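## Task

Place the foam block inside the drawer that is open, then push that drawer fully closed. Cabinets must stay roughly where they started, the robot must not tip over or finish leaning, and the result must stay in place without the robot holding it.

## Robot and tools

Robot: a Hello Robot Stretch 3 with a single arm. A two-wheel base (0.33 m long, 0.34 m wide) carries a mast with a lift; the arm sticks out sideways to the robot's RIGHT, so reaching further forward means driving the base. Spins happen about the point midway between the drive wheels, 0.05 m behind the front edge. With arm retracted and wrist folded, the spin sweeps a 0.28 m radius; an unfolded level wrist reaches beyond it. Cameras: head_camera and nav_camera on the head (aimed by head_pan_rad and head_tilt_rad), wrist_camera on the gripper.

Frames: base frame has its origin on the floor between the drive wheels, x forward, y left, z up. hand_pose is in this frame, located where the closed fingertips meet. Odometry frame is the base frame as it was at scene start; heading is positive to the left, within -3.142 to 3.142.

execute_actions takes "actions", a list run in order. Each action may hold "robot", "steps" (1 to 450 control steps at 30 per second, default 1) and "until". {"steps": n} alone waits. "robot" is one command, a list of up to 8 commands run one after another, or {"stop": true}, which brakes everything and clears the queue. A command may contain:
- "base": exactly one of translate_m (metres, straight drive, forward positive, |value| up to 1) or rotate_rad (radians, turn in place, counter-clockwise/left positive, |value| up to 3.2). Both are offsets measured from wherever the base is when that command begins. No sideways motion.
- "joints": absolute targets by name; unnamed joints keep their old target. lift_m 0 to 1.1 (arm height); arm_m 0 to 0.52 (extension); wrist_yaw_rad -1.345 to 4.42 (0 along the arm, positive swings toward the front, 3.0 folded over the base); wrist_pitch_rad -1.57 to 0.451 (0 level, negative tips fingers down); wrist_roll_rad -2.911 to 2.911; gripper_m -0.089 to 0.179 (larger is wider; actual fingertip gap is smaller, by about 0.007 nearly shut and 0.025 fully open, zero under 0.007); head_pan_rad -3.953 to 1.73 (0 forward, positive left, -1.57 looks along the arm); head_tilt_rad -1.53 to 0.419 (negative down).
- "contact_limits": {"arm_m": effort percent 1 to 100}, making that arm motion halt once effort reaches it (negative when retracting). Smaller is softer; too small halts immediately.
- In a list, {"pause_s": s} waits up to 15 s.
Base and joint motions launch together and keep running across later actions and while you think. A new command overrides at once; it discards any older queue's remainder. A queued command begins only after every motion of the previous one ends "done" ("off_target" also passes for base and gripper). Any bad value rejects the whole call.

"until" (only alongside steps) ends the action early when all its conditions hold. {"robot": {"status": "ended"}} waits for all motion and the queue to finish. Other fields compare readings, goals or statuses, e.g. "lift_m": [">", 0.3] or "base_status": ["!=", "moving"]; operators =, !=, <, <=, >, >=. "any" with status ended fires when any single motion ends.

Results: base_status with progress in brackets, joint_goals, joint_status, measured_speeds, refusals/queue/queue_left, base_odometry, turned_by_wheels and turned_by_imu, base_tilt (degrees, forward and right positive), motor_effort (percent, peak in brackets; noisy and biased), lidar_m (12 sectors of 30 degrees, first straight ahead, counter-clockwise; plane 0.17 m above floor; "-" means nothing), wrist_depth_mm and head_depth_mm (7x7 median depths), plus one image per camera. Statuses: moving, done, off_target (stuck away from goal, maybe still pushing), contact_stop (lift or arm pushed something firmly and went slack), time_out, stopped, not_commanded, torque_fault (a wrist servo switched off for 10 s and is limp). "robot.on_its_own" appears when the robot changed a goal, when a joint is slack or off, when a motor strains at rest, or when the base leans 3 degrees or more. "refused:", "dropped:" and "replaced:" lines explain rejected goals, abandoned queue items and how a superseded motion ended.

zoom_image: "camera" (head_camera, nav_camera or wrist_camera) and "region" [x0, y0, x1, y1] pixels of that camera's last image, origin top-left, at most 504 by 504.

finished_scene: "scene" is the number of the scene being ended; it cannot be undone and reports success. Wait until all motion has ended first.

Practical rules. The base is fast (0.30 m/s) only with lift_m below 0.30, arm_m below 0.03 and wrist_yaw_rad above 2.54; otherwise 0.10 m/s. To grasp, command gripper_m below the object's width; to let go, open at least 0.02 past the touch value. Readings do not confirm a grasp, so check cameras. Fold or unfold the wrist only with lift_m 0.32 to 0.95, pitch -0.4 and roll near 0; with yaw below -0.4 keep pitch at -0.5 or lower. Avoid pushing against rigid things with the gripper higher than about 0.45 m, repeating a push after a contact_stop, or driving while holding or pushing something fixed: each can tip the robot. If tilted, reverse the last move in small steps, free the gripper, and lower lift_m to about 0.2. Do not drop objects, slam the drawer, or shove cabinets hard.

Each tool is called after "Emit:" by a JSON object that holds its "fn" and its "kwargs", one argument or row to a line.

## Session

Emit:
{"fn": "execute_actions", "kwargs": {
  "actions": []
}}

Scene clock: 0.00 s.
robot.base_odometry: x=+0.000 y=+0.000 heading=+0.000 (m, m, rad; robot's odometry frame)
robot.turned_by_wheels: +0.000 (rad since the last result)
robot.turned_by_imu: +0.000 (rad since the last result)
robot.base_tilt: forward=-0.4 right=+0.9 (deg)
robot.lidar_m: 1.13 1.91 1.71 1.71 2.01 2.16 1.57 2.53 2.62 2.42 1.85 1.12
robot.head_depth_mm: 1543 1527 1507 1495 1478 1003 993 / 1568 1561 1550 1532 1504 1024 1015 / 1605 1604 1583 1564 1549 1052 1037 / 1635 1638 1619 1600 1575 1071 1055 / 1639 1667 1651 1638 1619 1098 1082 / 1609 1720 1698 1678 1660 1127 1107 / 1599 1765 1743 1716 1692 1678 1663
robot.base_status: not_commanded
robot.joint_positions: lift_m=+0.473 arm_m=-0.002 wrist_yaw_rad=+2.866 wrist_pitch_rad=-0.403 wrist_roll_rad=+0.012 gripper_m=+0.037 head_pan_rad=-0.014 head_tilt_rad=-0.017
robot.joint_goals: lift_m=+0.473 arm_m=-0.002 wrist_yaw_rad=+2.866 wrist_pitch_rad=-0.403 wrist_roll_rad=+0.012 gripper_m=+0.037 head_pan_rad=-0.014 head_tilt_rad=-0.017
robot.joint_status: lift_m=not_commanded arm_m=not_commanded wrist_yaw_rad=not_commanded wrist_pitch_rad=not_commanded wrist_roll_rad=not_commanded gripper_m=not_commanded head_pan_rad=not_commanded head_tilt_rad=not_commanded
robot.measured_speeds: translate_m=+0.000 rotate_rad=+0.000 lift_m=+0.000 arm_m=+0.000 wrist_yaw_rad=+0.000 wrist_pitch_rad=+0.000 wrist_roll_rad=+0.000 head_pan_rad=+0.000 head_tilt_rad=+0.000
robot: refusals=0 queue=idle queue_left=0
robot.motor_effort: left_wheel=+1 right_wheel=+0 lift_m=+35 arm_m=+0 wrist_yaw_rad=-1 wrist_pitch_rad=+4 wrist_roll_rad=+0 gripper_m=-1 head_pan_rad=+1 head_tilt_rad=+1 (%)
robot.hand_pose: x=+0.0404 y=+0.0751 z=+0.4890 quat_wxyz=(+0.236, +0.709, +0.044, +0.663) (m; robot's base frame)
robot.wrist_depth_mm: - - - - - - - / - - - - - - - / - - - - - - - / - - - - - - - / 927 - 960 973 986 998 - / 761 - 799 789 818 806 812 / 645 651 652 674 666 677 690
pictures: head_camera (sideways: a quarter turn clockwise sets it upright), nav_camera (sideways: a quarter turn counterclockwise sets it upright), wrist_camera
Images, in order (width x height): head_camera 896x504, nav_camera 672x504, wrist_camera 644x364.

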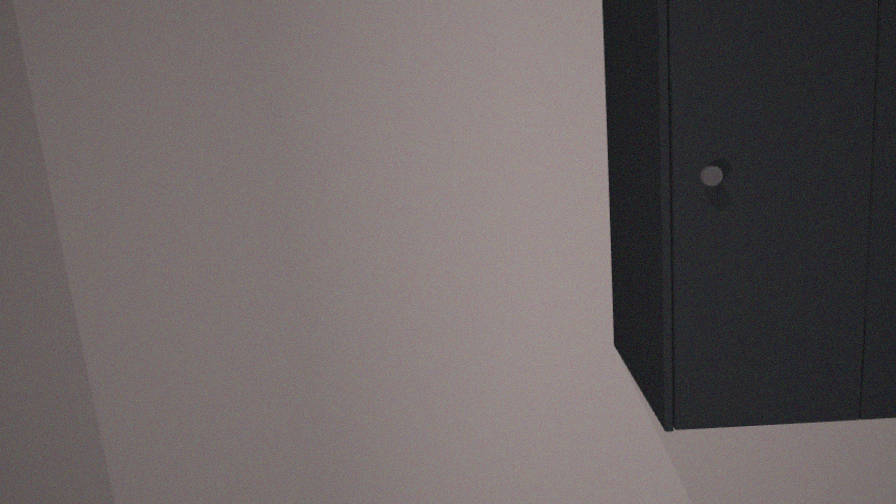

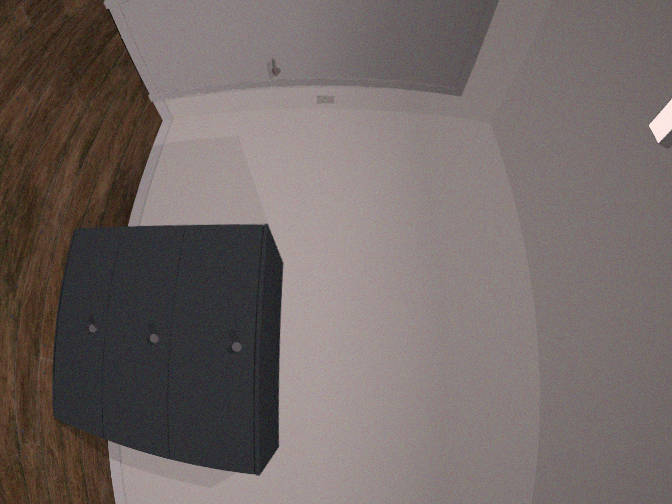

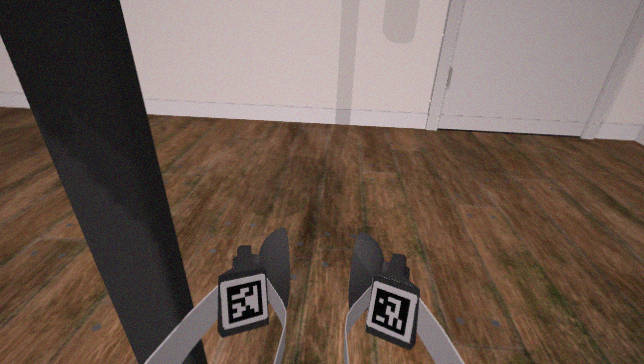

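Emit:
{"fn": "execute_actions", "kwargs": {
  "actions": [
    {"robot":{"joints":{"head_pan_rad":-1.8,"head_tilt_rad":-0.5}},"steps":450,"until":{"robot":{"status":"ended"}}}
  ]
}}

Emit:
{"fn": "execute_actions", "kwargs": {
  "actions": [
    {"robot":{"joints":{"head_pan_rad":-3.4,"head_tilt_rad":-0.5}},"steps":450,"until":{"robot":{"status":"ended"}}}
  ]
}}

Scene clock: 3.17 s.
robot.base_odometry: x=+0.000 y=+0.000 heading=+0.000 (m, m, rad; robot's odometry frame)
robot.turned_by_wheels: +0.000 (rad since the last result)
robot.turned_by_imu: +0.001 (rad since the last result)
robot.base_tilt: forward=-0.4 right=+0.9 (deg)
robot.lidar_m: 1.13 1.91 1.71 1.71 2.01 2.16 1.57 2.52 2.63 2.43 1.85 1.12
robot.head_depth_mm: 2609 2808 2932 3187 2192 1660 1343 / 2603 2798 2957 3180 2197 1669 1347 / 2579 2802 2937 3040 2212 1681 1354 / 2599 2773 2992 3168 2224 1684 1358 / 2585 2767 3001 3084 2236 1691 1356 / 2572 2754 2714 2530 2241 1693 1360 / 2567 2765 2901 2580 2254 1700 1365
robot.base_status: not_commanded
robot.joint_positions: lift_m=+0.473 arm_m=-0.002 wrist_yaw_rad=+2.866 wrist_pitch_rad=-0.403 wrist_roll_rad=+0.012 gripper_m=+0.037 head_pan_rad=-1.793 head_tilt_rad=-0.494
robot.joint_goals: lift_m=+0.473 arm_m=-0.002 wrist_yaw_rad=+2.866 wrist_pitch_rad=-0.403 wrist_roll_rad=+0.012 gripper_m=+0.037 head_pan_rad=-1.800 head_tilt_rad=-0.500
robot.joint_status: lift_m=not_commanded arm_m=not_commanded wrist_yaw_rad=not_commanded wrist_pitch_rad=not_commanded wrist_roll_rad=not_commanded gripper_m=not_commanded head_pan_rad=done head_tilt_rad=done
robot.measured_speeds: translate_m=+0.000 rotate_rad=+0.000 lift_m=+0.000 arm_m=+0.000 wrist_yaw_rad=+0.000 wrist_pitch_rad=+0.000 wrist_roll_rad=+0.000 head_pan_rad=+0.000 head_tilt_rad=+0.000
robot: refusals=0 queue=done queue_left=0
robot.motor_effort: left_wheel=+1(1) right_wheel=-1(0) lift_m=+35(35) arm_m=+0(0) wrist_yaw_rad=+0(0) wrist_pitch_rad=+3(4) wrist_roll_rad=+0(0) gripper_m=+0(0) head_pan_rad=-5(48) head_tilt_rad=-4(39) (%)
robot.hand_pose: x=+0.0404 y=+0.0751 z=+0.4890 quat_wxyz=(+0.236, +0.709, +0.044, +0.663) (m; robot's base frame)
robot.wrist_depth_mm: - - - - - - - / - - - - - - - / - - - - - - - / - - - - - - - / 929 - 949 962 997 997 - / 755 - 813 784 806 820 819 / 642 652 649 665 659 679 693
pictures: head_camera (sideways: a quarter turn clockwise sets it upright), nav_camera (sideways: a quarter turn counterclockwise sets it upright), wrist_camera
camera_calibration (this result's frames):
head_camera: T_world_to_cam=[[0.168254, 0.367244, -0.91478, 1.20148], [0.947289, -0.316912, 0.0470072, -0.0706447], [-0.272642, -0.874471, -0.401208, 0.473079], [0, 0, 0, 1]] pos_world=[-0.00625183, -0.0499304, 1.29221]
nav_camera: T_world_to_cam=[[-0.0682601, -0.442774, 0.894031, -1.12188], [-0.987643, 0.156707, 0.00220254, 0.0585367], [-0.141076, -0.882833, -0.448, 0.53545], [0, 0, 0, 1]] pos_world=[0.0567727, -0.033201, 1.24275]
wrist_camera: T_world_to_cam=[[0.975554, -0.214685, 0.0469624, -0.0420216], [-0.0659153, -0.489706, -0.869392, 0.50884], [0.209644, 0.845043, -0.491885, 0.327169], [0, 0, 0, 1]] pos_world=[0.00594588, -0.0363112, 0.605284]
Images, in order (width x height): head_camera 896x504, nav_camera 672x504, wrist_camera 644x364.

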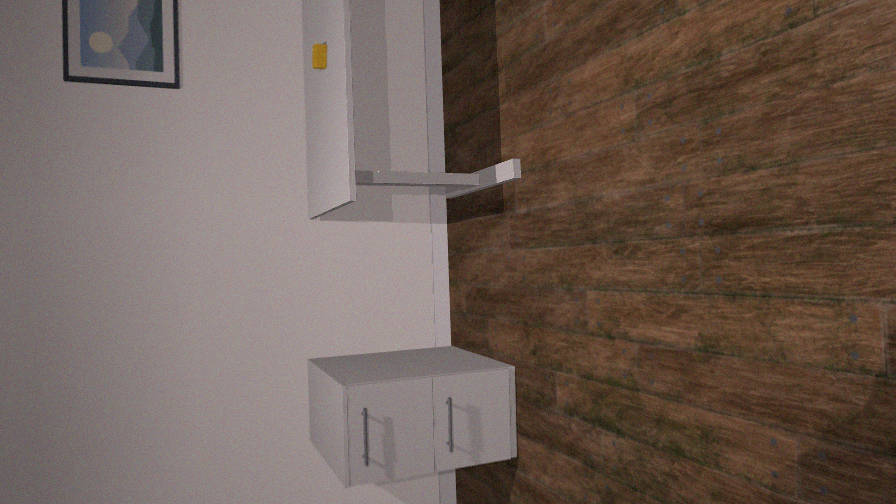

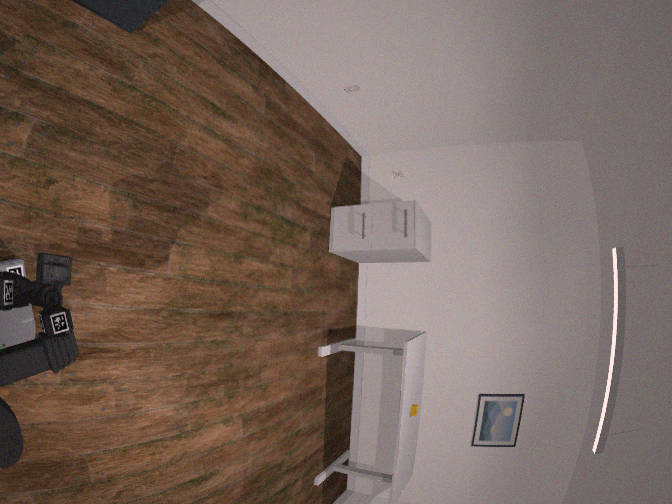

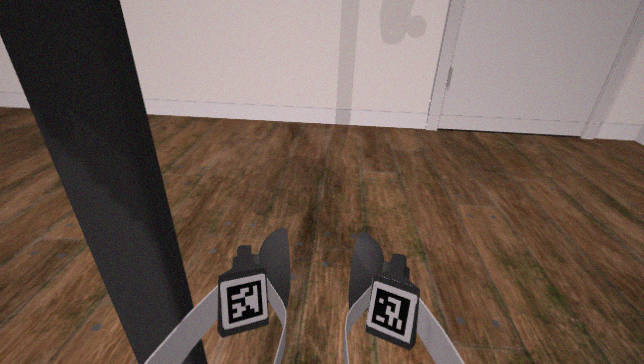

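Scene clock: 4.53 s.
robot.base_odometry: x=+0.000 y=+0.000 heading=+0.000 (m, m, rad; robot's odometry frame)
robot.turned_by_wheels: +0.000 (rad since the last result)
robot.turned_by_imu: +0.000 (rad since the last result)
robot.base_tilt: forward=-0.4 right=+0.9 (deg)
robot.lidar_m: 1.12 1.91 1.71 1.71 2.01 2.16 1.56 2.52 2.62 2.43 1.86 1.12
robot.head_depth_mm: 1859 1994 2163 2346 2192 1676 1340 / 1828 1981 2140 2345 2192 1663 1350 / 1813 1967 2110 2306 2218 1679 1349 / 1819 1947 2105 2305 2221 1687 1354 / 1800 1939 2102 2232 2035 1692 1362 / 1796 1929 2079 1675 1644 1690 1360 / 1787 1930 2072 1679 1648 1706 1360
robot.base_status: not_commanded
robot.joint_positions: lift_m=+0.473 arm_m=-0.002 wrist_yaw_rad=+2.866 wrist_pitch_rad=-0.403 wrist_roll_rad=+0.012 gripper_m=+0.037 head_pan_rad=-3.393 head_tilt_rad=-0.494
robot.joint_goals: lift_m=+0.473 arm_m=-0.002 wrist_yaw_rad=+2.866 wrist_pitch_rad=-0.403 wrist_roll_rad=+0.012 gripper_m=+0.037 head_pan_rad=-3.400 head_tilt_rad=-0.500
robot.joint_status: lift_m=not_commanded arm_m=not_commanded wrist_yaw_rad=not_commanded wrist_pitch_rad=not_commanded wrist_roll_rad=not_commanded gripper_m=not_commanded head_pan_rad=done head_tilt_rad=done
robot.measured_speeds: translate_m=+0.000 rotate_rad=+0.000 lift_m=+0.000 arm_m=+0.000 wrist_yaw_rad=+0.000 wrist_pitch_rad=+0.000 wrist_roll_rad=+0.000 head_pan_rad=+0.000 head_tilt_rad=+0.000
robot: refusals=0 queue=done queue_left=0
robot.motor_effort: left_wheel=+0(1) right_wheel=+0(0) lift_m=+34(35) arm_m=+0(0) wrist_yaw_rad=+0(0) wrist_pitch_rad=+4(4) wrist_roll_rad=+0(0) gripper_m=+0(0) head_pan_rad=-4(50) head_tilt_rad=-4(5) (%)
robot.hand_pose: x=+0.0404 y=+0.0751 z=+0.4890 quat_wxyz=(+0.236, +0.709, +0.044, +0.663) (m; robot's base frame)
robot.wrist_depth_mm: - - - - - - - / - - - - - - - / - - - - - - - / - - - - - - - / 923 - 971 963 988 980 997 / 764 - 803 788 797 814 825 / 644 653 648 665 655 686 691
pictures: head_camera (sideways: a quarter turn clockwise sets it upright), nav_camera (sideways: a quarter turn counterclockwise sets it upright), wrist_camera
camera_calibration (this result's frames):
head_camera: T_world_to_cam=[[0.362308, -0.178944, -0.914719, 1.20022], [-0.344454, -0.937626, 0.0469918, -0.0627449], [-0.866074, 0.298054, -0.401348, 0.476882], [0, 0, 0, 1]] pos_world=[-0.0434468, 0.0138047, 1.29221]
nav_camera: T_world_to_cam=[[-0.440724, 0.0811987, 0.893962, -1.11952], [0.185489, 0.982644, 0.00219264, 0.0513935], [-0.878269, 0.166787, -0.448137, 0.540125], [0, 0, 0, 1]] pos_world=[-0.0285582, -0.0496835, 1.24275]
wrist_camera: T_world_to_cam=[[0.975553, -0.214686, 0.0469623, -0.0420216], [-0.0659155, -0.489706, -0.869392, 0.50884], [0.209644, 0.845043, -0.491885, 0.327169], [0, 0, 0, 1]] pos_world=[0.00594591, -0.0363112, 0.605284]
Images, in order (width x height): head_camera 896x504, nav_camera 672x504, wrist_camera 644x364.

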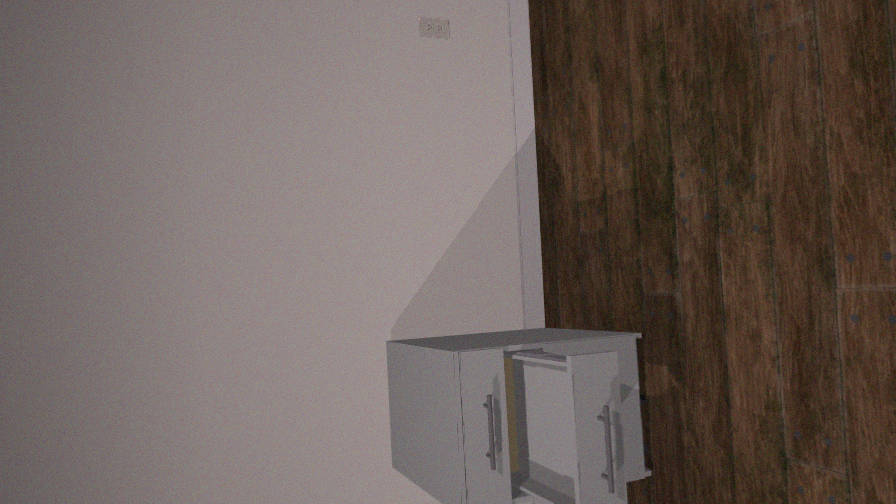

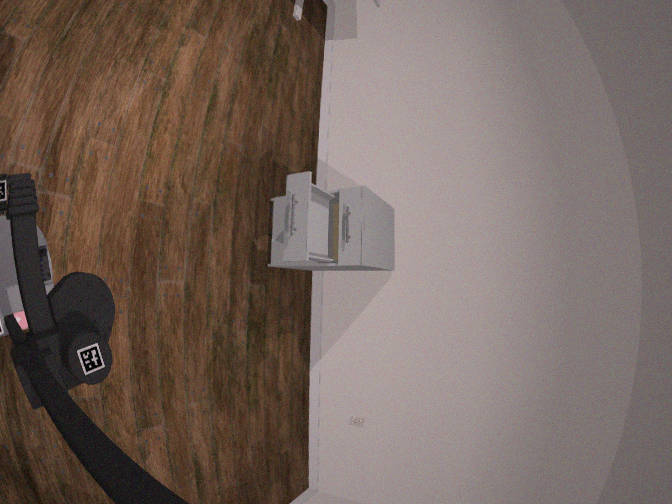

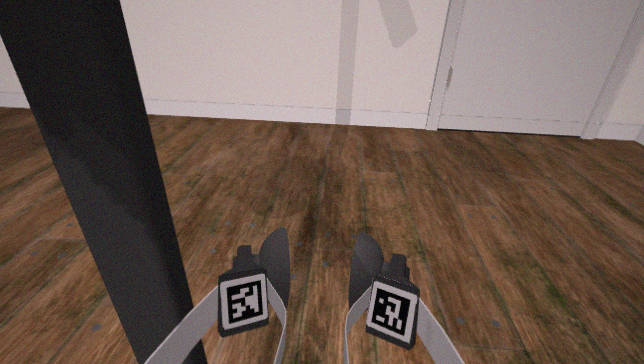

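Emit:
{"fn": "execute_actions", "kwargs": {
  "actions": [
    {"robot":{"joints":{"lift_m":0.27,"head_pan_rad":-1.57,"head_tilt_rad":-0.6}},"steps":450,"until":{"robot":{"lift_m":["<",0.295]}}},
    {"robot":[{"base":{"rotate_rad":0.89}},{"base":{"translate_m":-1.0}},{"base":{"translate_m":-0.9}},{"base":{"rotate_rad":-1.25}}],"steps":450,"until":{"robot":{"status":"ended"}}},
    {"robot":{"joints":{"lift_m":0.9}},"steps":1}
  ]
}}

Scene clock: 31.77 s.
robot.base_odometry: x=-1.196 y=-1.476 heading=-0.360 (m, m, rad; robot's odometry frame)
robot.turned_by_wheels: -0.360 (rad since the last result)
robot.turned_by_imu: -0.346 (rad since the last result)
robot.base_tilt: forward=-0.4 right=+0.9 (deg)
robot.lidar_m: 2.36 2.35 2.47 3.46 1.41 1.50 1.42 1.45 1.20 1.32 0.91 1.35
robot.head_depth_mm: 1141 1264 1402 1166 856 1435 1256 / 1114 1243 1371 1168 858 1406 1261 / 1095 1220 1343 1169 862 748 1266 / 1076 1195 1315 1175 864 750 1267 / 1064 1177 1291 1181 866 725 1270 / 1064 1157 1267 1185 869 706 1266 / 1044 1133 1245 1188 868 706 1239
robot.base_status: done (rotate_rad -1.2499 of -1.2500)
robot.joint_positions: lift_m=+0.270 arm_m=-0.002 wrist_yaw_rad=+2.866 wrist_pitch_rad=-0.405 wrist_roll_rad=+0.012 gripper_m=+0.037 head_pan_rad=-1.577 head_tilt_rad=-0.593
robot.joint_goals: lift_m=+0.900 arm_m=-0.002 wrist_yaw_rad=+2.866 wrist_pitch_rad=-0.405 wrist_roll_rad=+0.012 gripper_m=+0.037 head_pan_rad=-1.570 head_tilt_rad=-0.600
robot.joint_status: lift_m=moving arm_m=not_commanded wrist_yaw_rad=not_commanded wrist_pitch_rad=not_commanded wrist_roll_rad=not_commanded gripper_m=not_commanded head_pan_rad=done head_tilt_rad=done
robot.measured_speeds: translate_m=+0.000 rotate_rad=+0.000 lift_m=+0.000 arm_m=+0.000 wrist_yaw_rad=+0.000 wrist_pitch_rad=+0.000 wrist_roll_rad=+0.000 head_pan_rad=+0.000 head_tilt_rad=+0.000
robot: refusals=0 queue=running queue_left=0
robot.motor_effort: left_wheel=+3(11) right_wheel=-4(10) lift_m=+37(36) arm_m=-1(1) wrist_yaw_rad=+0(1) wrist_pitch_rad=+4(4) wrist_roll_rad=+0(0) gripper_m=-1(0) head_pan_rad=+5(49) head_tilt_rad=-4(18) (%)
robot.hand_pose: x=+0.0403 y=+0.0749 z=+0.2858 quat_wxyz=(+0.237, +0.709, +0.044, +0.663) (m; robot's base frame)
robot.wrist_depth_mm: - - - - - - - / - - - - - - - / - - - - - - - / 773 - 807 818 838 851 863 / 606 - 639 646 656 656 671 / 507 - 533 527 529 540 542 / 441 - - 444 432 452 457
pictures: head_camera (sideways: a quarter turn clockwise sets it upright), nav_camera (sideways: a quarter turn counterclockwise sets it upright), wrist_camera
camera_calibration (this result's frames):
head_camera: T_world_to_cam=[[0.0861461, 0.483701, -0.870983, 1.14485], [0.993178, -0.110653, 0.0367808, -0.0576055], [-0.0785859, -0.86821, -0.489934, 0.58735], [0, 0, 0, 1]] pos_world=[0.00474582, -0.0501955, 1.28702]
nav_camera: T_world_to_cam=[[0.0277281, -0.533724, 0.845204, -1.05879], [-0.998276, -0.0585502, -0.0042231, 0.0669669], [0.0517408, -0.843629, -0.534427, 0.64673], [0, 0, 0, 1]] pos_world=[0.0627473, -0.0155801, 1.24081]
wrist_camera: T_world_to_cam=[[0.975578, -0.214599, 0.0468469, -0.0324449], [-0.0663789, -0.491342, -0.868434, 0.331943], [0.209382, 0.844115, -0.493587, 0.228023], [0, 0, 0, 1]] pos_world=[0.00594262, -0.0363425, 0.40234]
Images, in order (width x height): head_camera 896x504, nav_camera 672x504, wrist_camera 644x364.

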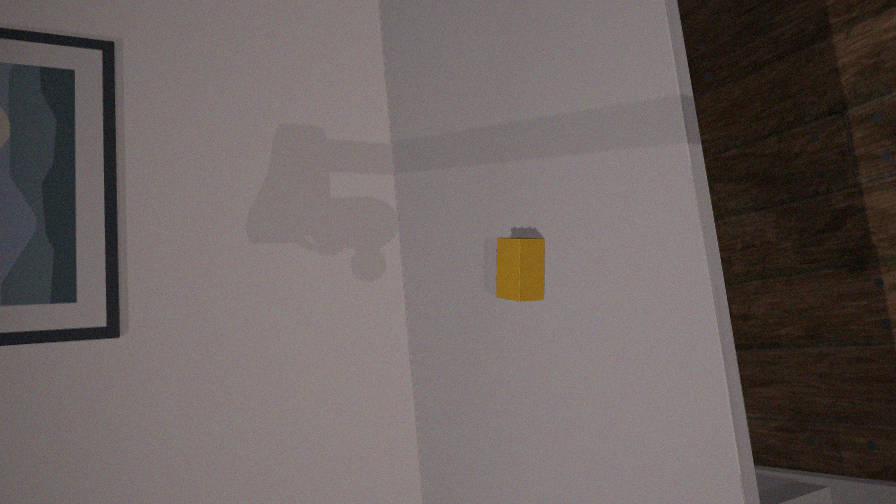

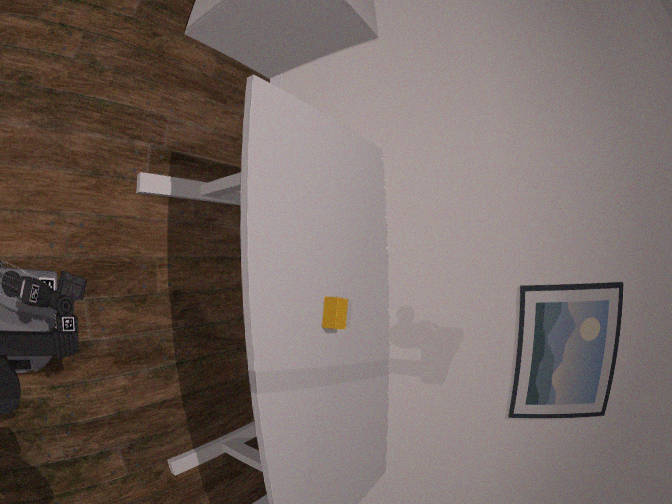

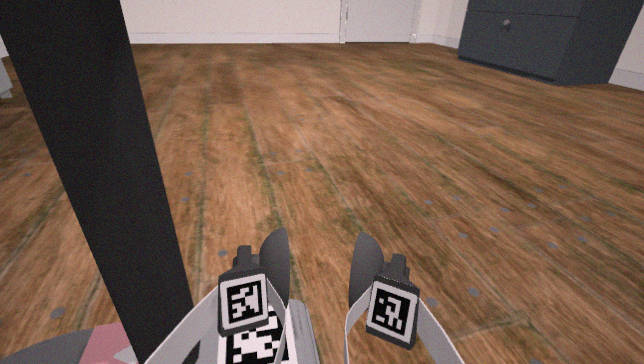

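Emit:
{"fn": "execute_actions", "kwargs": {
  "actions": [
    {"robot":{"joints":{"lift_m":0.82,"wrist_yaw_rad":0.0,"wrist_pitch_rad":-0.4,"gripper_m":0.175}},"steps":450,"until":{"robot":{"status":"ended"}}},
    {"robot":{"joints":{"arm_m":0.22,"wrist_pitch_rad":-0.6}},"steps":450,"until":{"robot":{"status":"ended"}}}
  ]
}}

Scene clock: 40.70 s.
robot.base_odometry: x=-1.196 y=-1.476 heading=-0.360 (m, m, rad; robot's odometry frame)
robot.turned_by_wheels: +0.000 (rad since the last result)
robot.turned_by_imu: +0.002 (rad since the last result)
robot.base_tilt: forward=-0.4 right=+0.9 (deg)
robot.lidar_m: 2.36 2.35 2.48 3.46 1.41 1.50 1.42 1.45 1.20 1.32 0.92 1.35
robot.head_depth_mm: 1145 1264 1402 1161 858 - - / 1116 1241 1372 1163 - 1442 1263 / 1094 1221 1344 1171 - 1445 1268 / 1080 1196 1318 1176 - 1412 1266 / 1066 1180 1295 1181 866 727 1268 / 1061 1155 1264 1187 868 706 1269 / 1045 1136 1248 1187 867 705 1235
robot.base_status: done (rotate_rad -1.2499 of -1.2500)
robot.joint_positions: lift_m=+0.820 arm_m=+0.220 wrist_yaw_rad=+0.001 wrist_pitch_rad=-0.613 wrist_roll_rad=+0.012 gripper_m=+0.175 head_pan_rad=-1.577 head_tilt_rad=-0.593
robot.joint_goals: lift_m=+0.820 arm_m=+0.220 wrist_yaw_rad=+0.000 wrist_pitch_rad=-0.600 wrist_roll_rad=+0.012 gripper_m=+0.175 head_pan_rad=-1.570 head_tilt_rad=-0.600
robot.joint_status: lift_m=done arm_m=done wrist_yaw_rad=done wrist_pitch_rad=done wrist_roll_rad=not_commanded gripper_m=done head_pan_rad=done head_tilt_rad=done
robot.measured_speeds: translate_m=+0.000 rotate_rad=+0.000 lift_m=+0.000 arm_m=+0.000 wrist_yaw_rad=+0.000 wrist_pitch_rad=+0.000 wrist_roll_rad=+0.000 head_pan_rad=+0.000 head_tilt_rad=+0.000
robot: refusals=0 queue=done queue_left=0
robot.motor_effort: left_wheel=+3(3) right_wheel=-4(3) lift_m=+38(41) arm_m=+4(5) wrist_yaw_rad=-1(4) wrist_pitch_rad=+3(4) wrist_roll_rad=+0(0) gripper_m=+1(89) head_pan_rad=+5(3) head_tilt_rad=-5(5) (%)
robot.hand_pose: x=-0.0214 y=-0.5604 z=+0.7915 quat_wxyz=(+0.670, +0.212, -0.678, -0.215) (m; robot's base frame)
robot.wrist_depth_mm: 667 679 692 703 713 746 751 / 481 485 490 498 510 518 525 / 376 379 384 372 377 400 403 / 310 313 314 319 320 325 328 / 263 270 268 269 271 274 276 / 234 232 232 233 234 240 238 / - 203 204 206 208 205 214
pictures: head_camera (sideways: a quarter turn clockwise sets it upright), nav_camera (sideways: a quarter turn counterclockwise sets it upright), wrist_camera
camera_calibration (this result's frames):
head_camera: T_world_to_cam=[[0.0861461, 0.483701, -0.870983, 1.14485], [0.993178, -0.110653, 0.0367808, -0.0576055], [-0.0785859, -0.86821, -0.489934, 0.58735], [0, 0, 0, 1]] pos_world=[0.00474582, -0.0501955, 1.28702]
nav_camera: T_world_to_cam=[[0.0277281, -0.533724, 0.845204, -1.05879], [-0.998276, -0.0585502, -0.0042231, 0.0669669], [0.0517408, -0.843629, -0.534427, 0.64673], [0, 0, 0, 1]] pos_world=[0.0627473, -0.0155801, 1.24081]
wrist_camera: T_world_to_cam=[[-0.997118, -0.0680062, 0.0336271, -0.081902], [-0.0702295, 0.659759, -0.748188, 1.00466], [0.0286957, -0.748394, -0.662634, 0.264294], [0, 0, 0, 1]] pos_world=[-0.018693, -0.47061, 0.929562]
Images, in order (width x height): head_camera 896x504, nav_camera 672x504, wrist_camera 644x364.

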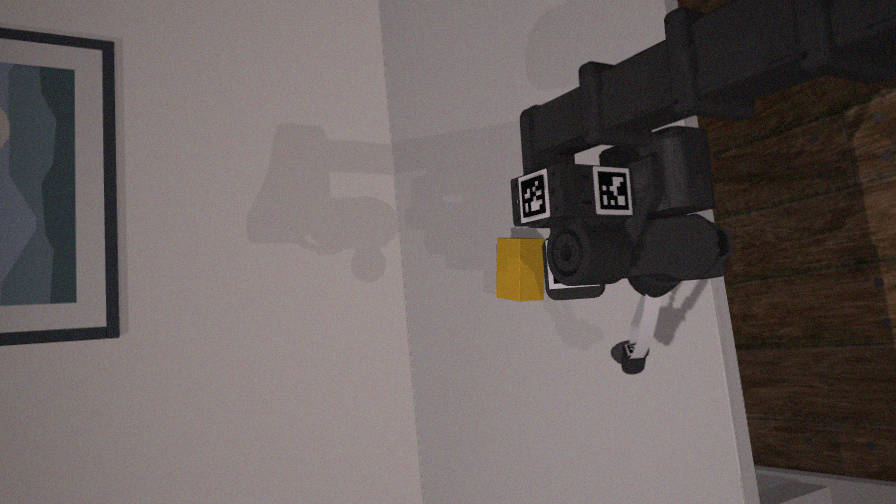

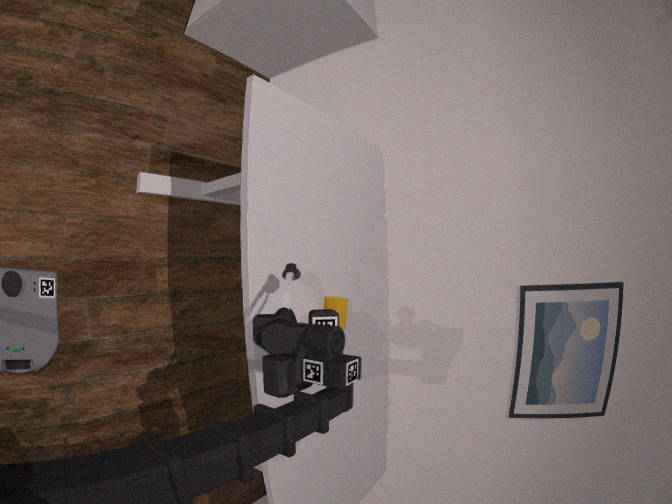

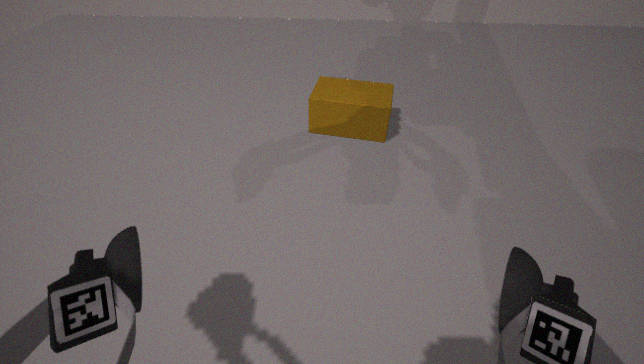

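Emit:
{"fn": "execute_actions", "kwargs": {
  "actions": [
    {"robot":{"base":{"translate_m":-0.018},"joints":{"arm_m":0.40,"lift_m":0.78}},"steps":450,"until":{"robot":{"status":"ended"}}}
  ]
}}

Scene clock: 46.13 s.
robot.base_odometry: x=-1.213 y=-1.470 heading=-0.360 (m, m, rad; robot's odometry frame)
robot.turned_by_wheels: +0.000 (rad since the last result)
robot.turned_by_imu: +0.001 (rad since the last result)
robot.base_tilt: forward=-0.4 right=+1.0 (deg)
robot.lidar_m: 2.37 2.36 2.50 3.48 1.39 1.48 1.40 1.42 1.19 1.32 0.92 1.37
robot.head_depth_mm: 1142 1264 1405 1165 856 1440 - / 1116 1241 1378 1168 895 - 1233 / 1095 1222 1342 1235 801 749 1265 / 1076 1200 1317 1309 804 750 1267 / 1064 1180 1293 1182 849 724 1271 / 1061 1154 1274 1186 868 706 1269 / 1043 1137 1246 1190 870 706 1256
robot.base_status: done (translate_m -0.0180 of -0.0180)
robot.joint_positions: lift_m=+0.780 arm_m=+0.400 wrist_yaw_rad=+0.001 wrist_pitch_rad=-0.614 wrist_roll_rad=+0.012 gripper_m=+0.175 head_pan_rad=-1.577 head_tilt_rad=-0.593
robot.joint_goals: lift_m=+0.780 arm_m=+0.400 wrist_yaw_rad=+0.000 wrist_pitch_rad=-0.600 wrist_roll_rad=+0.012 gripper_m=+0.175 head_pan_rad=-1.570 head_tilt_rad=-0.600
robot.joint_status: lift_m=done arm_m=done wrist_yaw_rad=done wrist_pitch_rad=done wrist_roll_rad=not_commanded gripper_m=done head_pan_rad=done head_tilt_rad=done
robot.measured_speeds: translate_m=+0.000 rotate_rad=+0.000 lift_m=+0.000 arm_m=+0.000 wrist_yaw_rad=+0.000 wrist_pitch_rad=+0.000 wrist_roll_rad=+0.000 head_pan_rad=+0.000 head_tilt_rad=+0.000
robot: refusals=0 queue=done queue_left=0
robot.motor_effort: left_wheel=+3(5) right_wheel=-3(9) lift_m=+32(39) arm_m=+3(5) wrist_yaw_rad=-1(1) wrist_pitch_rad=+3(3) wrist_roll_rad=+0(0) gripper_m=+0(1) head_pan_rad=+5(4) head_tilt_rad=-4(4) (%)
robot.hand_pose: x=-0.0215 y=-0.7402 z=+0.7516 quat_wxyz=(+0.670, +0.213, -0.678, -0.215) (m; robot's base frame)
robot.wrist_depth_mm: 526 542 552 570 572 608 608 / 388 392 395 403 408 413 423 / 304 306 309 230 317 319 326 / 248 251 245 194 241 261 263 / 212 216 214 206 212 220 222 / - 186 187 188 190 193 192 / - 163 165 166 168 166 173
pictures: head_camera (sideways: a quarter turn clockwise sets it upright), nav_camera (sideways: a quarter turn counterclockwise sets it upright), wrist_camera
camera_calibration (this result's frames):
head_camera: T_world_to_cam=[[0.0861462, 0.483701, -0.870983, 1.14485], [0.993178, -0.110653, 0.0367808, -0.0576055], [-0.0785861, -0.86821, -0.489934, 0.58735], [0, 0, 0, 1]] pos_world=[0.00474581, -0.0501955, 1.28702]
nav_camera: T_world_to_cam=[[0.027728, -0.533724, 0.845204, -1.05879], [-0.998276, -0.05855, -0.0042231, 0.0669669], [0.0517406, -0.843629, -0.534427, 0.64673], [0, 0, 0, 1]] pos_world=[0.0627473, -0.0155801, 1.24081]
wrist_camera: T_world_to_cam=[[-0.997126, -0.0679154, 0.0335728, -0.0927067], [-0.0701518, 0.660369, -0.747657, 1.09351], [0.028607, -0.747864, -0.663236, 0.104073], [0, 0, 0, 1]] pos_world=[-0.0187056, -0.650586, 0.889709]
Images, in order (width x height): head_camera 896x504, nav_camera 672x504, wrist_camera 644x364.

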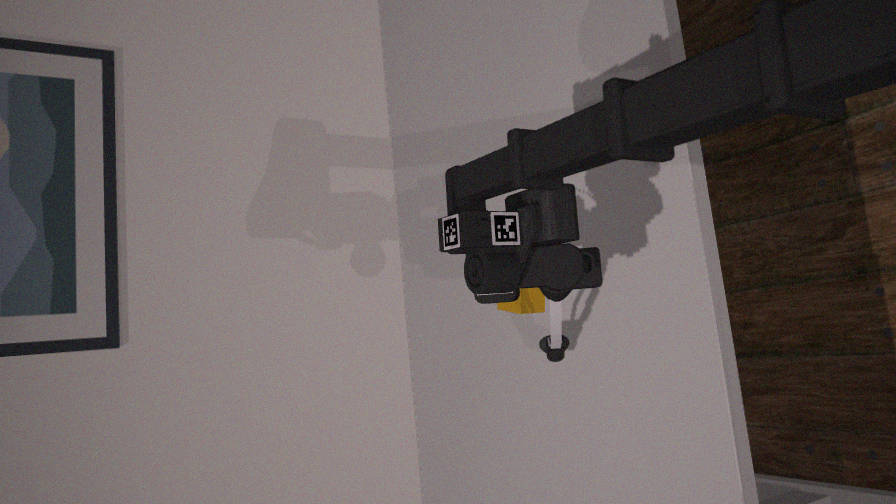

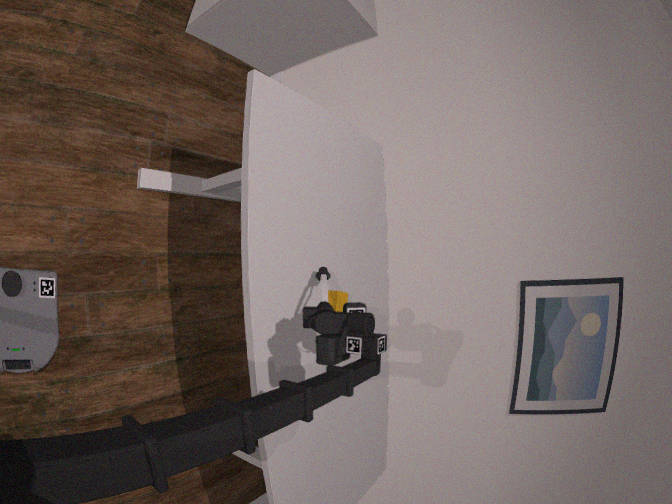

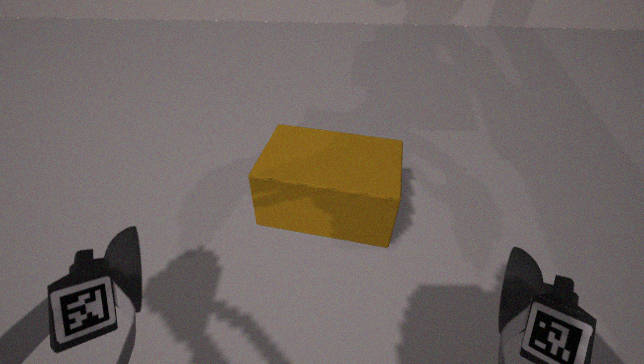

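Emit:
{"fn": "execute_actions", "kwargs": {
  "actions": [
    {"robot":{"joints":{"arm_m":0.485,"lift_m":0.768}},"steps":450,"until":{"robot":{"status":"ended"}}}
  ]
}}

Scene clock: 50.50 s.
robot.base_odometry: x=-1.213 y=-1.470 heading=-0.360 (m, m, rad; robot's odometry frame)
robot.turned_by_wheels: +0.000 (rad since the last result)
robot.turned_by_imu: +0.001 (rad since the last result)
robot.base_tilt: forward=-0.4 right=+1.0 (deg)
robot.lidar_m: 2.38 2.37 2.50 3.46 1.39 1.48 1.40 1.43 1.19 1.32 0.92 1.37
robot.head_depth_mm: 1145 1265 1399 1164 857 1438 - / 1115 1241 1370 1172 891 - 1229 / 1100 1217 1346 1304 829 750 1258 / 1078 1201 1318 1308 833 748 1268 / 1066 1175 1294 1182 848 727 1271 / 1060 1155 1268 1182 867 705 1274 / 1043 1134 1244 1187 868 707 1262
robot.base_status: done (translate_m -0.0180 of -0.0180)
robot.joint_positions: lift_m=+0.768 arm_m=+0.485 wrist_yaw_rad=+0.001 wrist_pitch_rad=-0.614 wrist_roll_rad=+0.012 gripper_m=+0.175 head_pan_rad=-1.577 head_tilt_rad=-0.593
robot.joint_goals: lift_m=+0.768 arm_m=+0.485 wrist_yaw_rad=+0.000 wrist_pitch_rad=-0.600 wrist_roll_rad=+0.012 gripper_m=+0.175 head_pan_rad=-1.570 head_tilt_rad=-0.600
robot.joint_status: lift_m=done arm_m=done wrist_yaw_rad=done wrist_pitch_rad=done wrist_roll_rad=not_commanded gripper_m=done head_pan_rad=done head_tilt_rad=done
robot.measured_speeds: translate_m=+0.000 rotate_rad=+0.000 lift_m=+0.000 arm_m=+0.000 wrist_yaw_rad=+0.000 wrist_pitch_rad=+0.000 wrist_roll_rad=+0.000 head_pan_rad=+0.000 head_tilt_rad=+0.000
robot: refusals=0 queue=done queue_left=0
robot.motor_effort: left_wheel=+3(3) right_wheel=-3(3) lift_m=+31(32) arm_m=+4(4) wrist_yaw_rad=-1(1) wrist_pitch_rad=+3(3) wrist_roll_rad=+0(0) gripper_m=+0(1) head_pan_rad=+5(3) head_tilt_rad=-4(5) (%)
robot.hand_pose: x=-0.0215 y=-0.8252 z=+0.7395 quat_wxyz=(+0.670, +0.213, -0.678, -0.215) (m; robot's base frame)
robot.wrist_depth_mm: 496 532 526 529 522 529 527 / 357 363 365 370 378 384 391 / 282 283 287 290 294 296 303 / 232 234 236 238 240 242 246 / 197 201 152 143 149 205 205 / - 172 124 125 129 179 178 / - 152 140 118 116 153 161
pictures: head_camera (sideways: a quarter turn clockwise sets it upright), nav_camera (sideways: a quarter turn counterclockwise sets it upright), wrist_camera
camera_calibration (this result's frames):
head_camera: T_world_to_cam=[[0.0861462, 0.483701, -0.870983, 1.14485], [0.993178, -0.110653, 0.0367807, -0.0576054], [-0.0785862, -0.86821, -0.489934, 0.58735], [0, 0, 0, 1]] pos_world=[0.00474581, -0.0501955, 1.28702]
nav_camera: T_world_to_cam=[[0.0277279, -0.533724, 0.845204, -1.05879], [-0.998276, -0.0585499, -0.0042231, 0.0669669], [0.0517405, -0.843629, -0.534427, 0.64673], [0, 0, 0, 1]] pos_world=[0.0627473, -0.0155801, 1.24081]
wrist_camera: T_world_to_cam=[[-0.997126, -0.0679159, 0.0335671, -0.0980719], [-0.0701503, 0.660433, -0.747601, 1.14066], [0.0286051, -0.747807, -0.6633, 0.0326385], [0, 0, 0, 1]] pos_world=[-0.0187058, -0.735585, 0.877702]
Images, in order (width x height): head_camera 896x504, nav_camera 672x504, wrist_camera 644x364.

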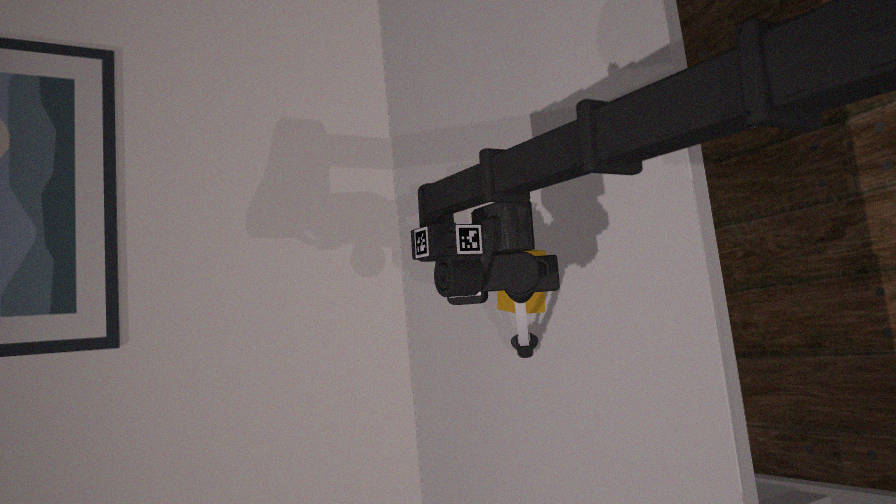

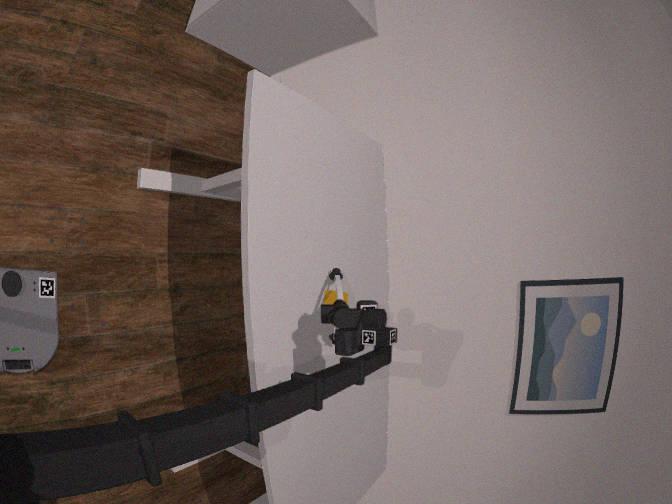

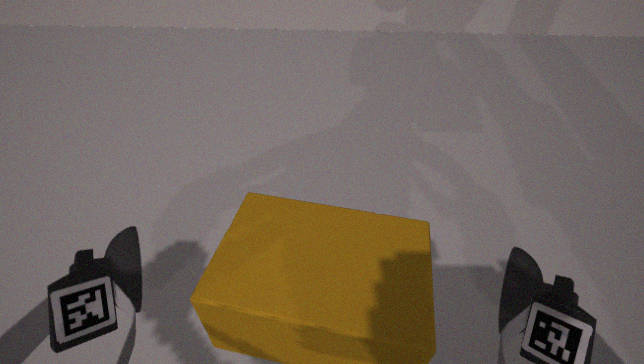

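Emit:
{"fn": "execute_actions", "kwargs": {
  "actions": [
    {"robot":[{"joints":{"gripper_m":0.05}},{"joints":{"lift_m":0.82}}],"steps":450,"until":{"robot":{"status":"ended"}}}
  ]
}}

Scene clock: 54.57 s.
robot.base_odometry: x=-1.213 y=-1.470 heading=-0.360 (m, m, rad; robot's odometry frame)
robot.turned_by_wheels: +0.000 (rad since the last result)
robot.turned_by_imu: +0.001 (rad since the last result)
robot.base_tilt: forward=-0.4 right=+1.0 (deg)
robot.lidar_m: 2.38 2.37 2.50 3.47 1.39 1.48 1.40 1.43 1.19 1.32 0.92 1.37
robot.head_depth_mm: 1143 1265 1402 1163 856 - - / 1119 1242 1376 1169 - 1416 1258 / 1099 1222 1341 - 827 748 1266 / 1077 1204 1317 - 861 749 1262 / 1064 1177 1298 1176 866 725 1271 / 1065 1159 1271 1181 867 705 1269 / 1045 1140 1242 1192 869 706 1259
robot.base_status: done (translate_m -0.0180 of -0.0180)
robot.joint_positions: lift_m=+0.820 arm_m=+0.485 wrist_yaw_rad=+0.000 wrist_pitch_rad=-0.617 wrist_roll_rad=+0.012 gripper_m=+0.056 head_pan_rad=-1.577 head_tilt_rad=-0.593
robot.joint_goals: lift_m=+0.820 arm_m=+0.485 wrist_yaw_rad=+0.000 wrist_pitch_rad=-0.600 wrist_roll_rad=+0.012 gripper_m=+0.057 head_pan_rad=-1.570 head_tilt_rad=-0.600
robot.joint_status: lift_m=done arm_m=done wrist_yaw_rad=done wrist_pitch_rad=done wrist_roll_rad=not_commanded gripper_m=done head_pan_rad=done head_tilt_rad=done
robot.measured_speeds: translate_m=+0.000 rotate_rad=+0.000 lift_m=+0.000 arm_m=+0.000 wrist_yaw_rad=+0.000 wrist_pitch_rad=+0.000 wrist_roll_rad=+0.000 head_pan_rad=+0.000 head_tilt_rad=+0.000
robot: refusals=0 queue=done queue_left=0
robot.on_its_own: gripper_m is held at +0.057, not at your +0.050, by its stall guard, which is still easing
robot.motor_effort: left_wheel=+3(3) right_wheel=-3(3) lift_m=+38(40) arm_m=+3(3) wrist_yaw_rad=-1(1) wrist_pitch_rad=+4(4) wrist_roll_rad=+0(0) gripper_m=-5(100) head_pan_rad=+3(3) head_tilt_rad=-5(4) (%)
robot.hand_pose: x=-0.0215 y=-0.8247 z=+0.7907 quat_wxyz=(+0.670, +0.214, -0.677, -0.216) (m; robot's base frame)
robot.wrist_depth_mm: 546 549 552 550 553 547 550 / 473 482 483 492 503 512 517 / 372 376 379 386 385 390 397 / 304 310 312 313 317 319 323 / 260 261 148 145 149 271 273 / 226 233 128 126 126 235 234 / 202 197 193 125 117 209 208
pictures: head_camera (sideways: a quarter turn clockwise sets it upright), nav_camera (sideways: a quarter turn counterclockwise sets it upright), wrist_camera
camera_calibration (this result's frames):
head_camera: T_world_to_cam=[[0.0861461, 0.483703, -0.870982, 1.14485], [0.993178, -0.110653, 0.0367805, -0.0576052], [-0.078586, -0.868209, -0.489936, 0.587352], [0, 0, 0, 1]] pos_world=[0.00474582, -0.0501955, 1.28702]
nav_camera: T_world_to_cam=[[0.027728, -0.533726, 0.845203, -1.05879], [-0.998276, -0.0585501, -0.00422323, 0.0669671], [0.0517407, -0.843628, -0.534429, 0.646732], [0, 0, 0, 1]] pos_world=[0.0627473, -0.0155799, 1.24081]
wrist_camera: T_world_to_cam=[[-0.997128, -0.0679881, 0.033368, -0.0996652], [-0.0701338, 0.66264, -0.745647, 1.17889], [0.0285841, -0.745845, -0.665505, 0.0703023], [0, 0, 0, 1]] pos_world=[-0.0187087, -0.735519, 0.929145]
Images, in order (width x height): head_camera 896x504, nav_camera 672x504, wrist_camera 644x364.

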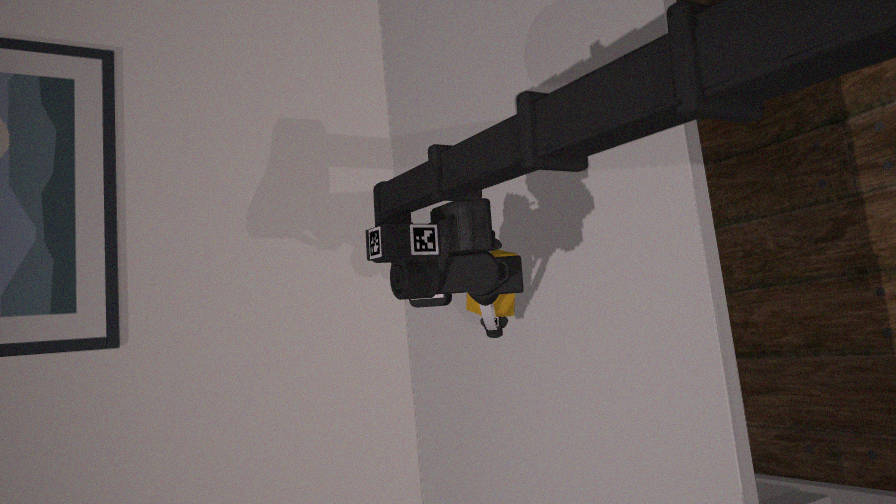

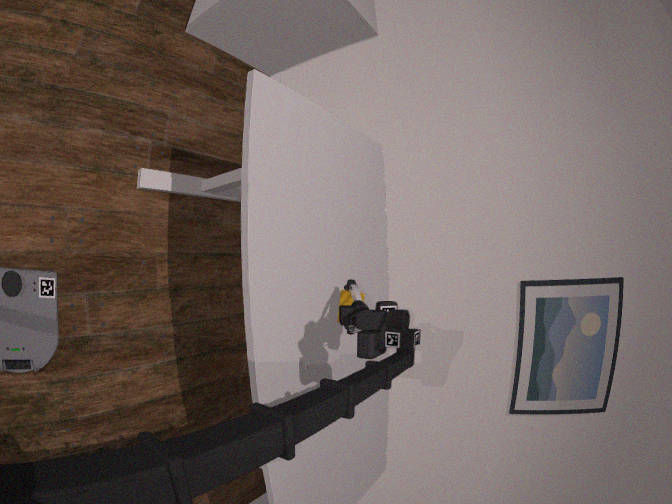

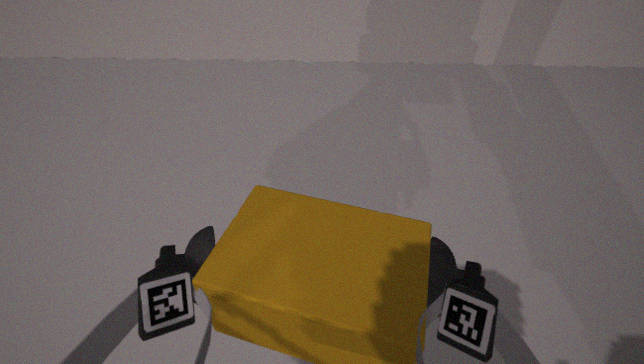

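Emit:
{"fn": "execute_actions", "kwargs": {
  "actions": [
    {"robot":{"base":{"translate_m":-0.17},"joints":{"arm_m":0.0,"wrist_pitch_rad":-0.4}},"steps":450,"until":{"robot":{"arm_m":["<",0.03]}}},
    {"robot":{"joints":{"wrist_yaw_rad":2.62,"lift_m":0.5}},"steps":450,"until":{"robot":{"wrist_yaw_rad":[">",2.3]}}},
    {"robot":{"joints":{"lift_m":0.285,"head_tilt_rad":-0.9}},"steps":450,"until":{"robot":{"lift_m":["<",0.298]}}},
    {"robot":[{"base":{"rotate_rad":-1.57}},{"base":{"translate_m":-1.0}},{"base":{"translate_m":-0.25}}],"steps":450,"until":{"robot":{"status":"ended"}}},
    {"robot":{"joints":{"lift_m":0.7}},"steps":1}
  ]
}}

Scene clock: 82.60 s.
robot.base_odometry: x=-0.933 y=-0.240 heading=-1.930 (m, m, rad; robot's odometry frame)
robot.turned_by_wheels: -1.570 (rad since the last result)
robot.turned_by_imu: -1.532 (rad since the last result)
robot.base_tilt: forward=-0.4 right=+0.9 (deg)
robot.lidar_m: 2.31 2.15 2.60 1.99 2.02 2.33 2.20 1.97 0.74 0.69 1.34 1.75
robot.head_depth_mm: 1180 1364 1618 1787 1493 1290 1125 / 1161 1344 1582 1738 1493 1210 1121 / 1142 1312 1129 977 1031 947 1127 / 1122 1270 1096 961 1031 922 1137 / 1105 1263 1089 937 1030 923 1118 / 1094 1251 1128 953 1415 1243 1109 / 1074 1223 1424 1664 1472 1270 1111
robot.base_status: done (translate_m -0.2500 of -0.2500)
robot.joint_positions: lift_m=+0.285 arm_m=+0.000 wrist_yaw_rad=+2.619 wrist_pitch_rad=-0.424 wrist_roll_rad=+0.012 gripper_m=+0.064 head_pan_rad=-1.577 head_tilt_rad=-0.889
robot.joint_goals: lift_m=+0.700 arm_m=+0.000 wrist_yaw_rad=+2.620 wrist_pitch_rad=-0.400 wrist_roll_rad=+0.012 gripper_m=+0.063 head_pan_rad=-1.570 head_tilt_rad=-0.900
robot.joint_status: lift_m=moving arm_m=done wrist_yaw_rad=done wrist_pitch_rad=done wrist_roll_rad=not_commanded gripper_m=done head_pan_rad=done head_tilt_rad=done
robot.measured_speeds: translate_m=+0.000 rotate_rad=+0.000 lift_m=+0.000 arm_m=+0.000 wrist_yaw_rad=+0.000 wrist_pitch_rad=+0.000 wrist_roll_rad=+0.000 head_pan_rad=+0.000 head_tilt_rad=+0.000
robot: refusals=0 queue=running queue_left=0
robot.on_its_own: gripper_m is held at +0.063, not at your +0.050, by its stall guard, which is not easing now
robot.motor_effort: left_wheel=+3(12) right_wheel=-3(10) lift_m=+36(39) arm_m=-3(5) wrist_yaw_rad=+1(1) wrist_pitch_rad=+6(6) wrist_roll_rad=+0(0) gripper_m=-20(22) head_pan_rad=+4(4) head_tilt_rad=-7(34) (%)
robot.hand_pose: x=+0.0904 y=+0.0484 z=+0.2964 quat_wxyz=(+0.323, +0.710, -0.036, +0.625) (m; robot's base frame)
robot.wrist_depth_mm: - - - - - - - / - - - - - - - / - - - - - - - / 784 797 803 820 845 849 863 / 619 627 149 145 150 656 670 / 535 533 128 126 126 545 551 / - - 146 125 116 466 465
pictures: head_camera (sideways: a quarter turn clockwise sets it upright), nav_camera (sideways: a quarter turn counterclockwise sets it upright), wrist_camera
camera_calibration (this result's frames):
head_camera: T_world_to_cam=[[0.0873787, 0.716799, -0.691784, 0.911239], [0.993166, -0.11662, 0.00460922, -0.0157136], [-0.0773718, -0.687459, -0.72209, 0.889349], [0, 0, 0, 1]] pos_world=[0.00479387, -0.0436167, 1.27264]
nav_camera: T_world_to_cam=[[0.0265611, -0.757128, 0.652727, -0.807907], [-0.99824, -0.0547195, -0.0228507, 0.0912126], [0.0530178, -0.650971, -0.757249, 0.936561], [0, 0, 0, 1]] pos_world=[0.0628566, 0.00297596, 1.23864]
wrist_camera: T_world_to_cam=[[0.893911, -0.44591, 0.045684, -0.0685704], [-0.192973, -0.474822, -0.858665, 0.339218], [0.404579, 0.758754, -0.510497, 0.236595], [0, 0, 0, 1]] pos_world=[0.0310341, -0.0490261, 0.415188]
Images, in order (width x height): head_camera 896x504, nav_camera 672x504, wrist_camera 644x364.

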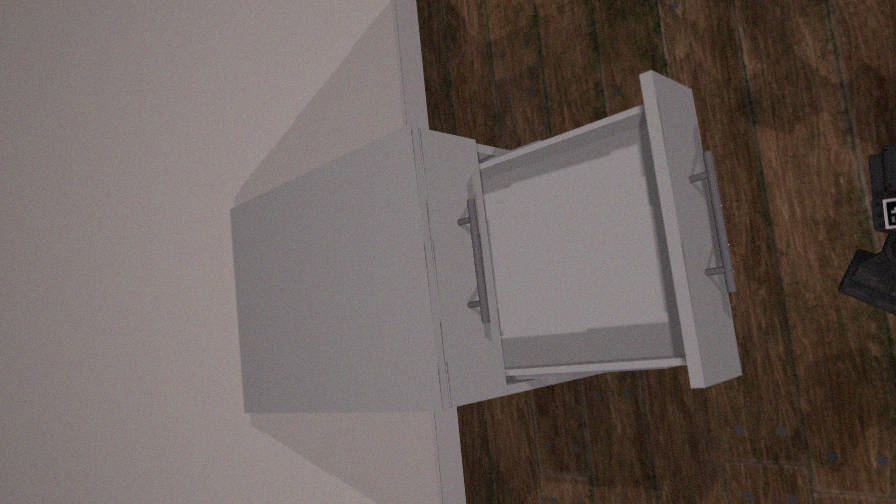

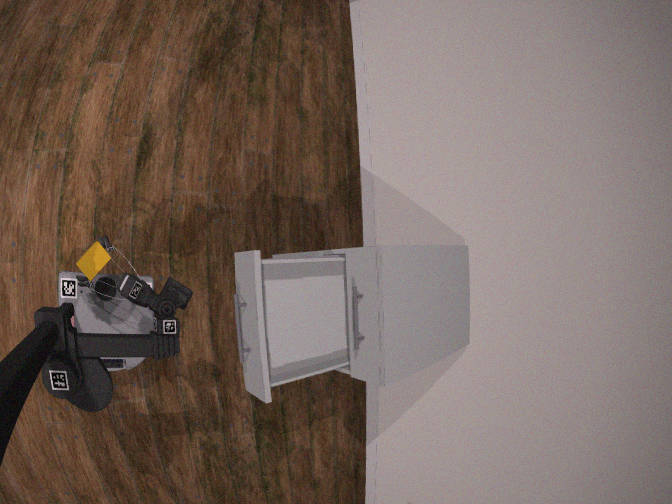

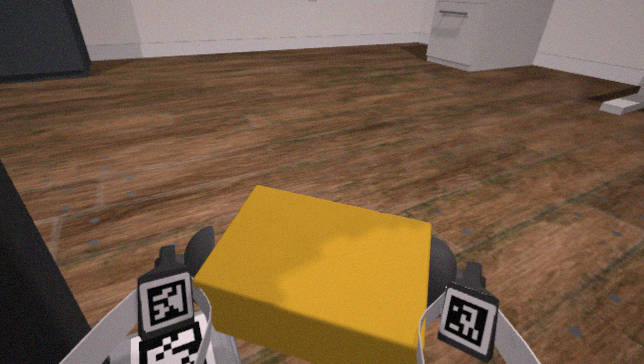

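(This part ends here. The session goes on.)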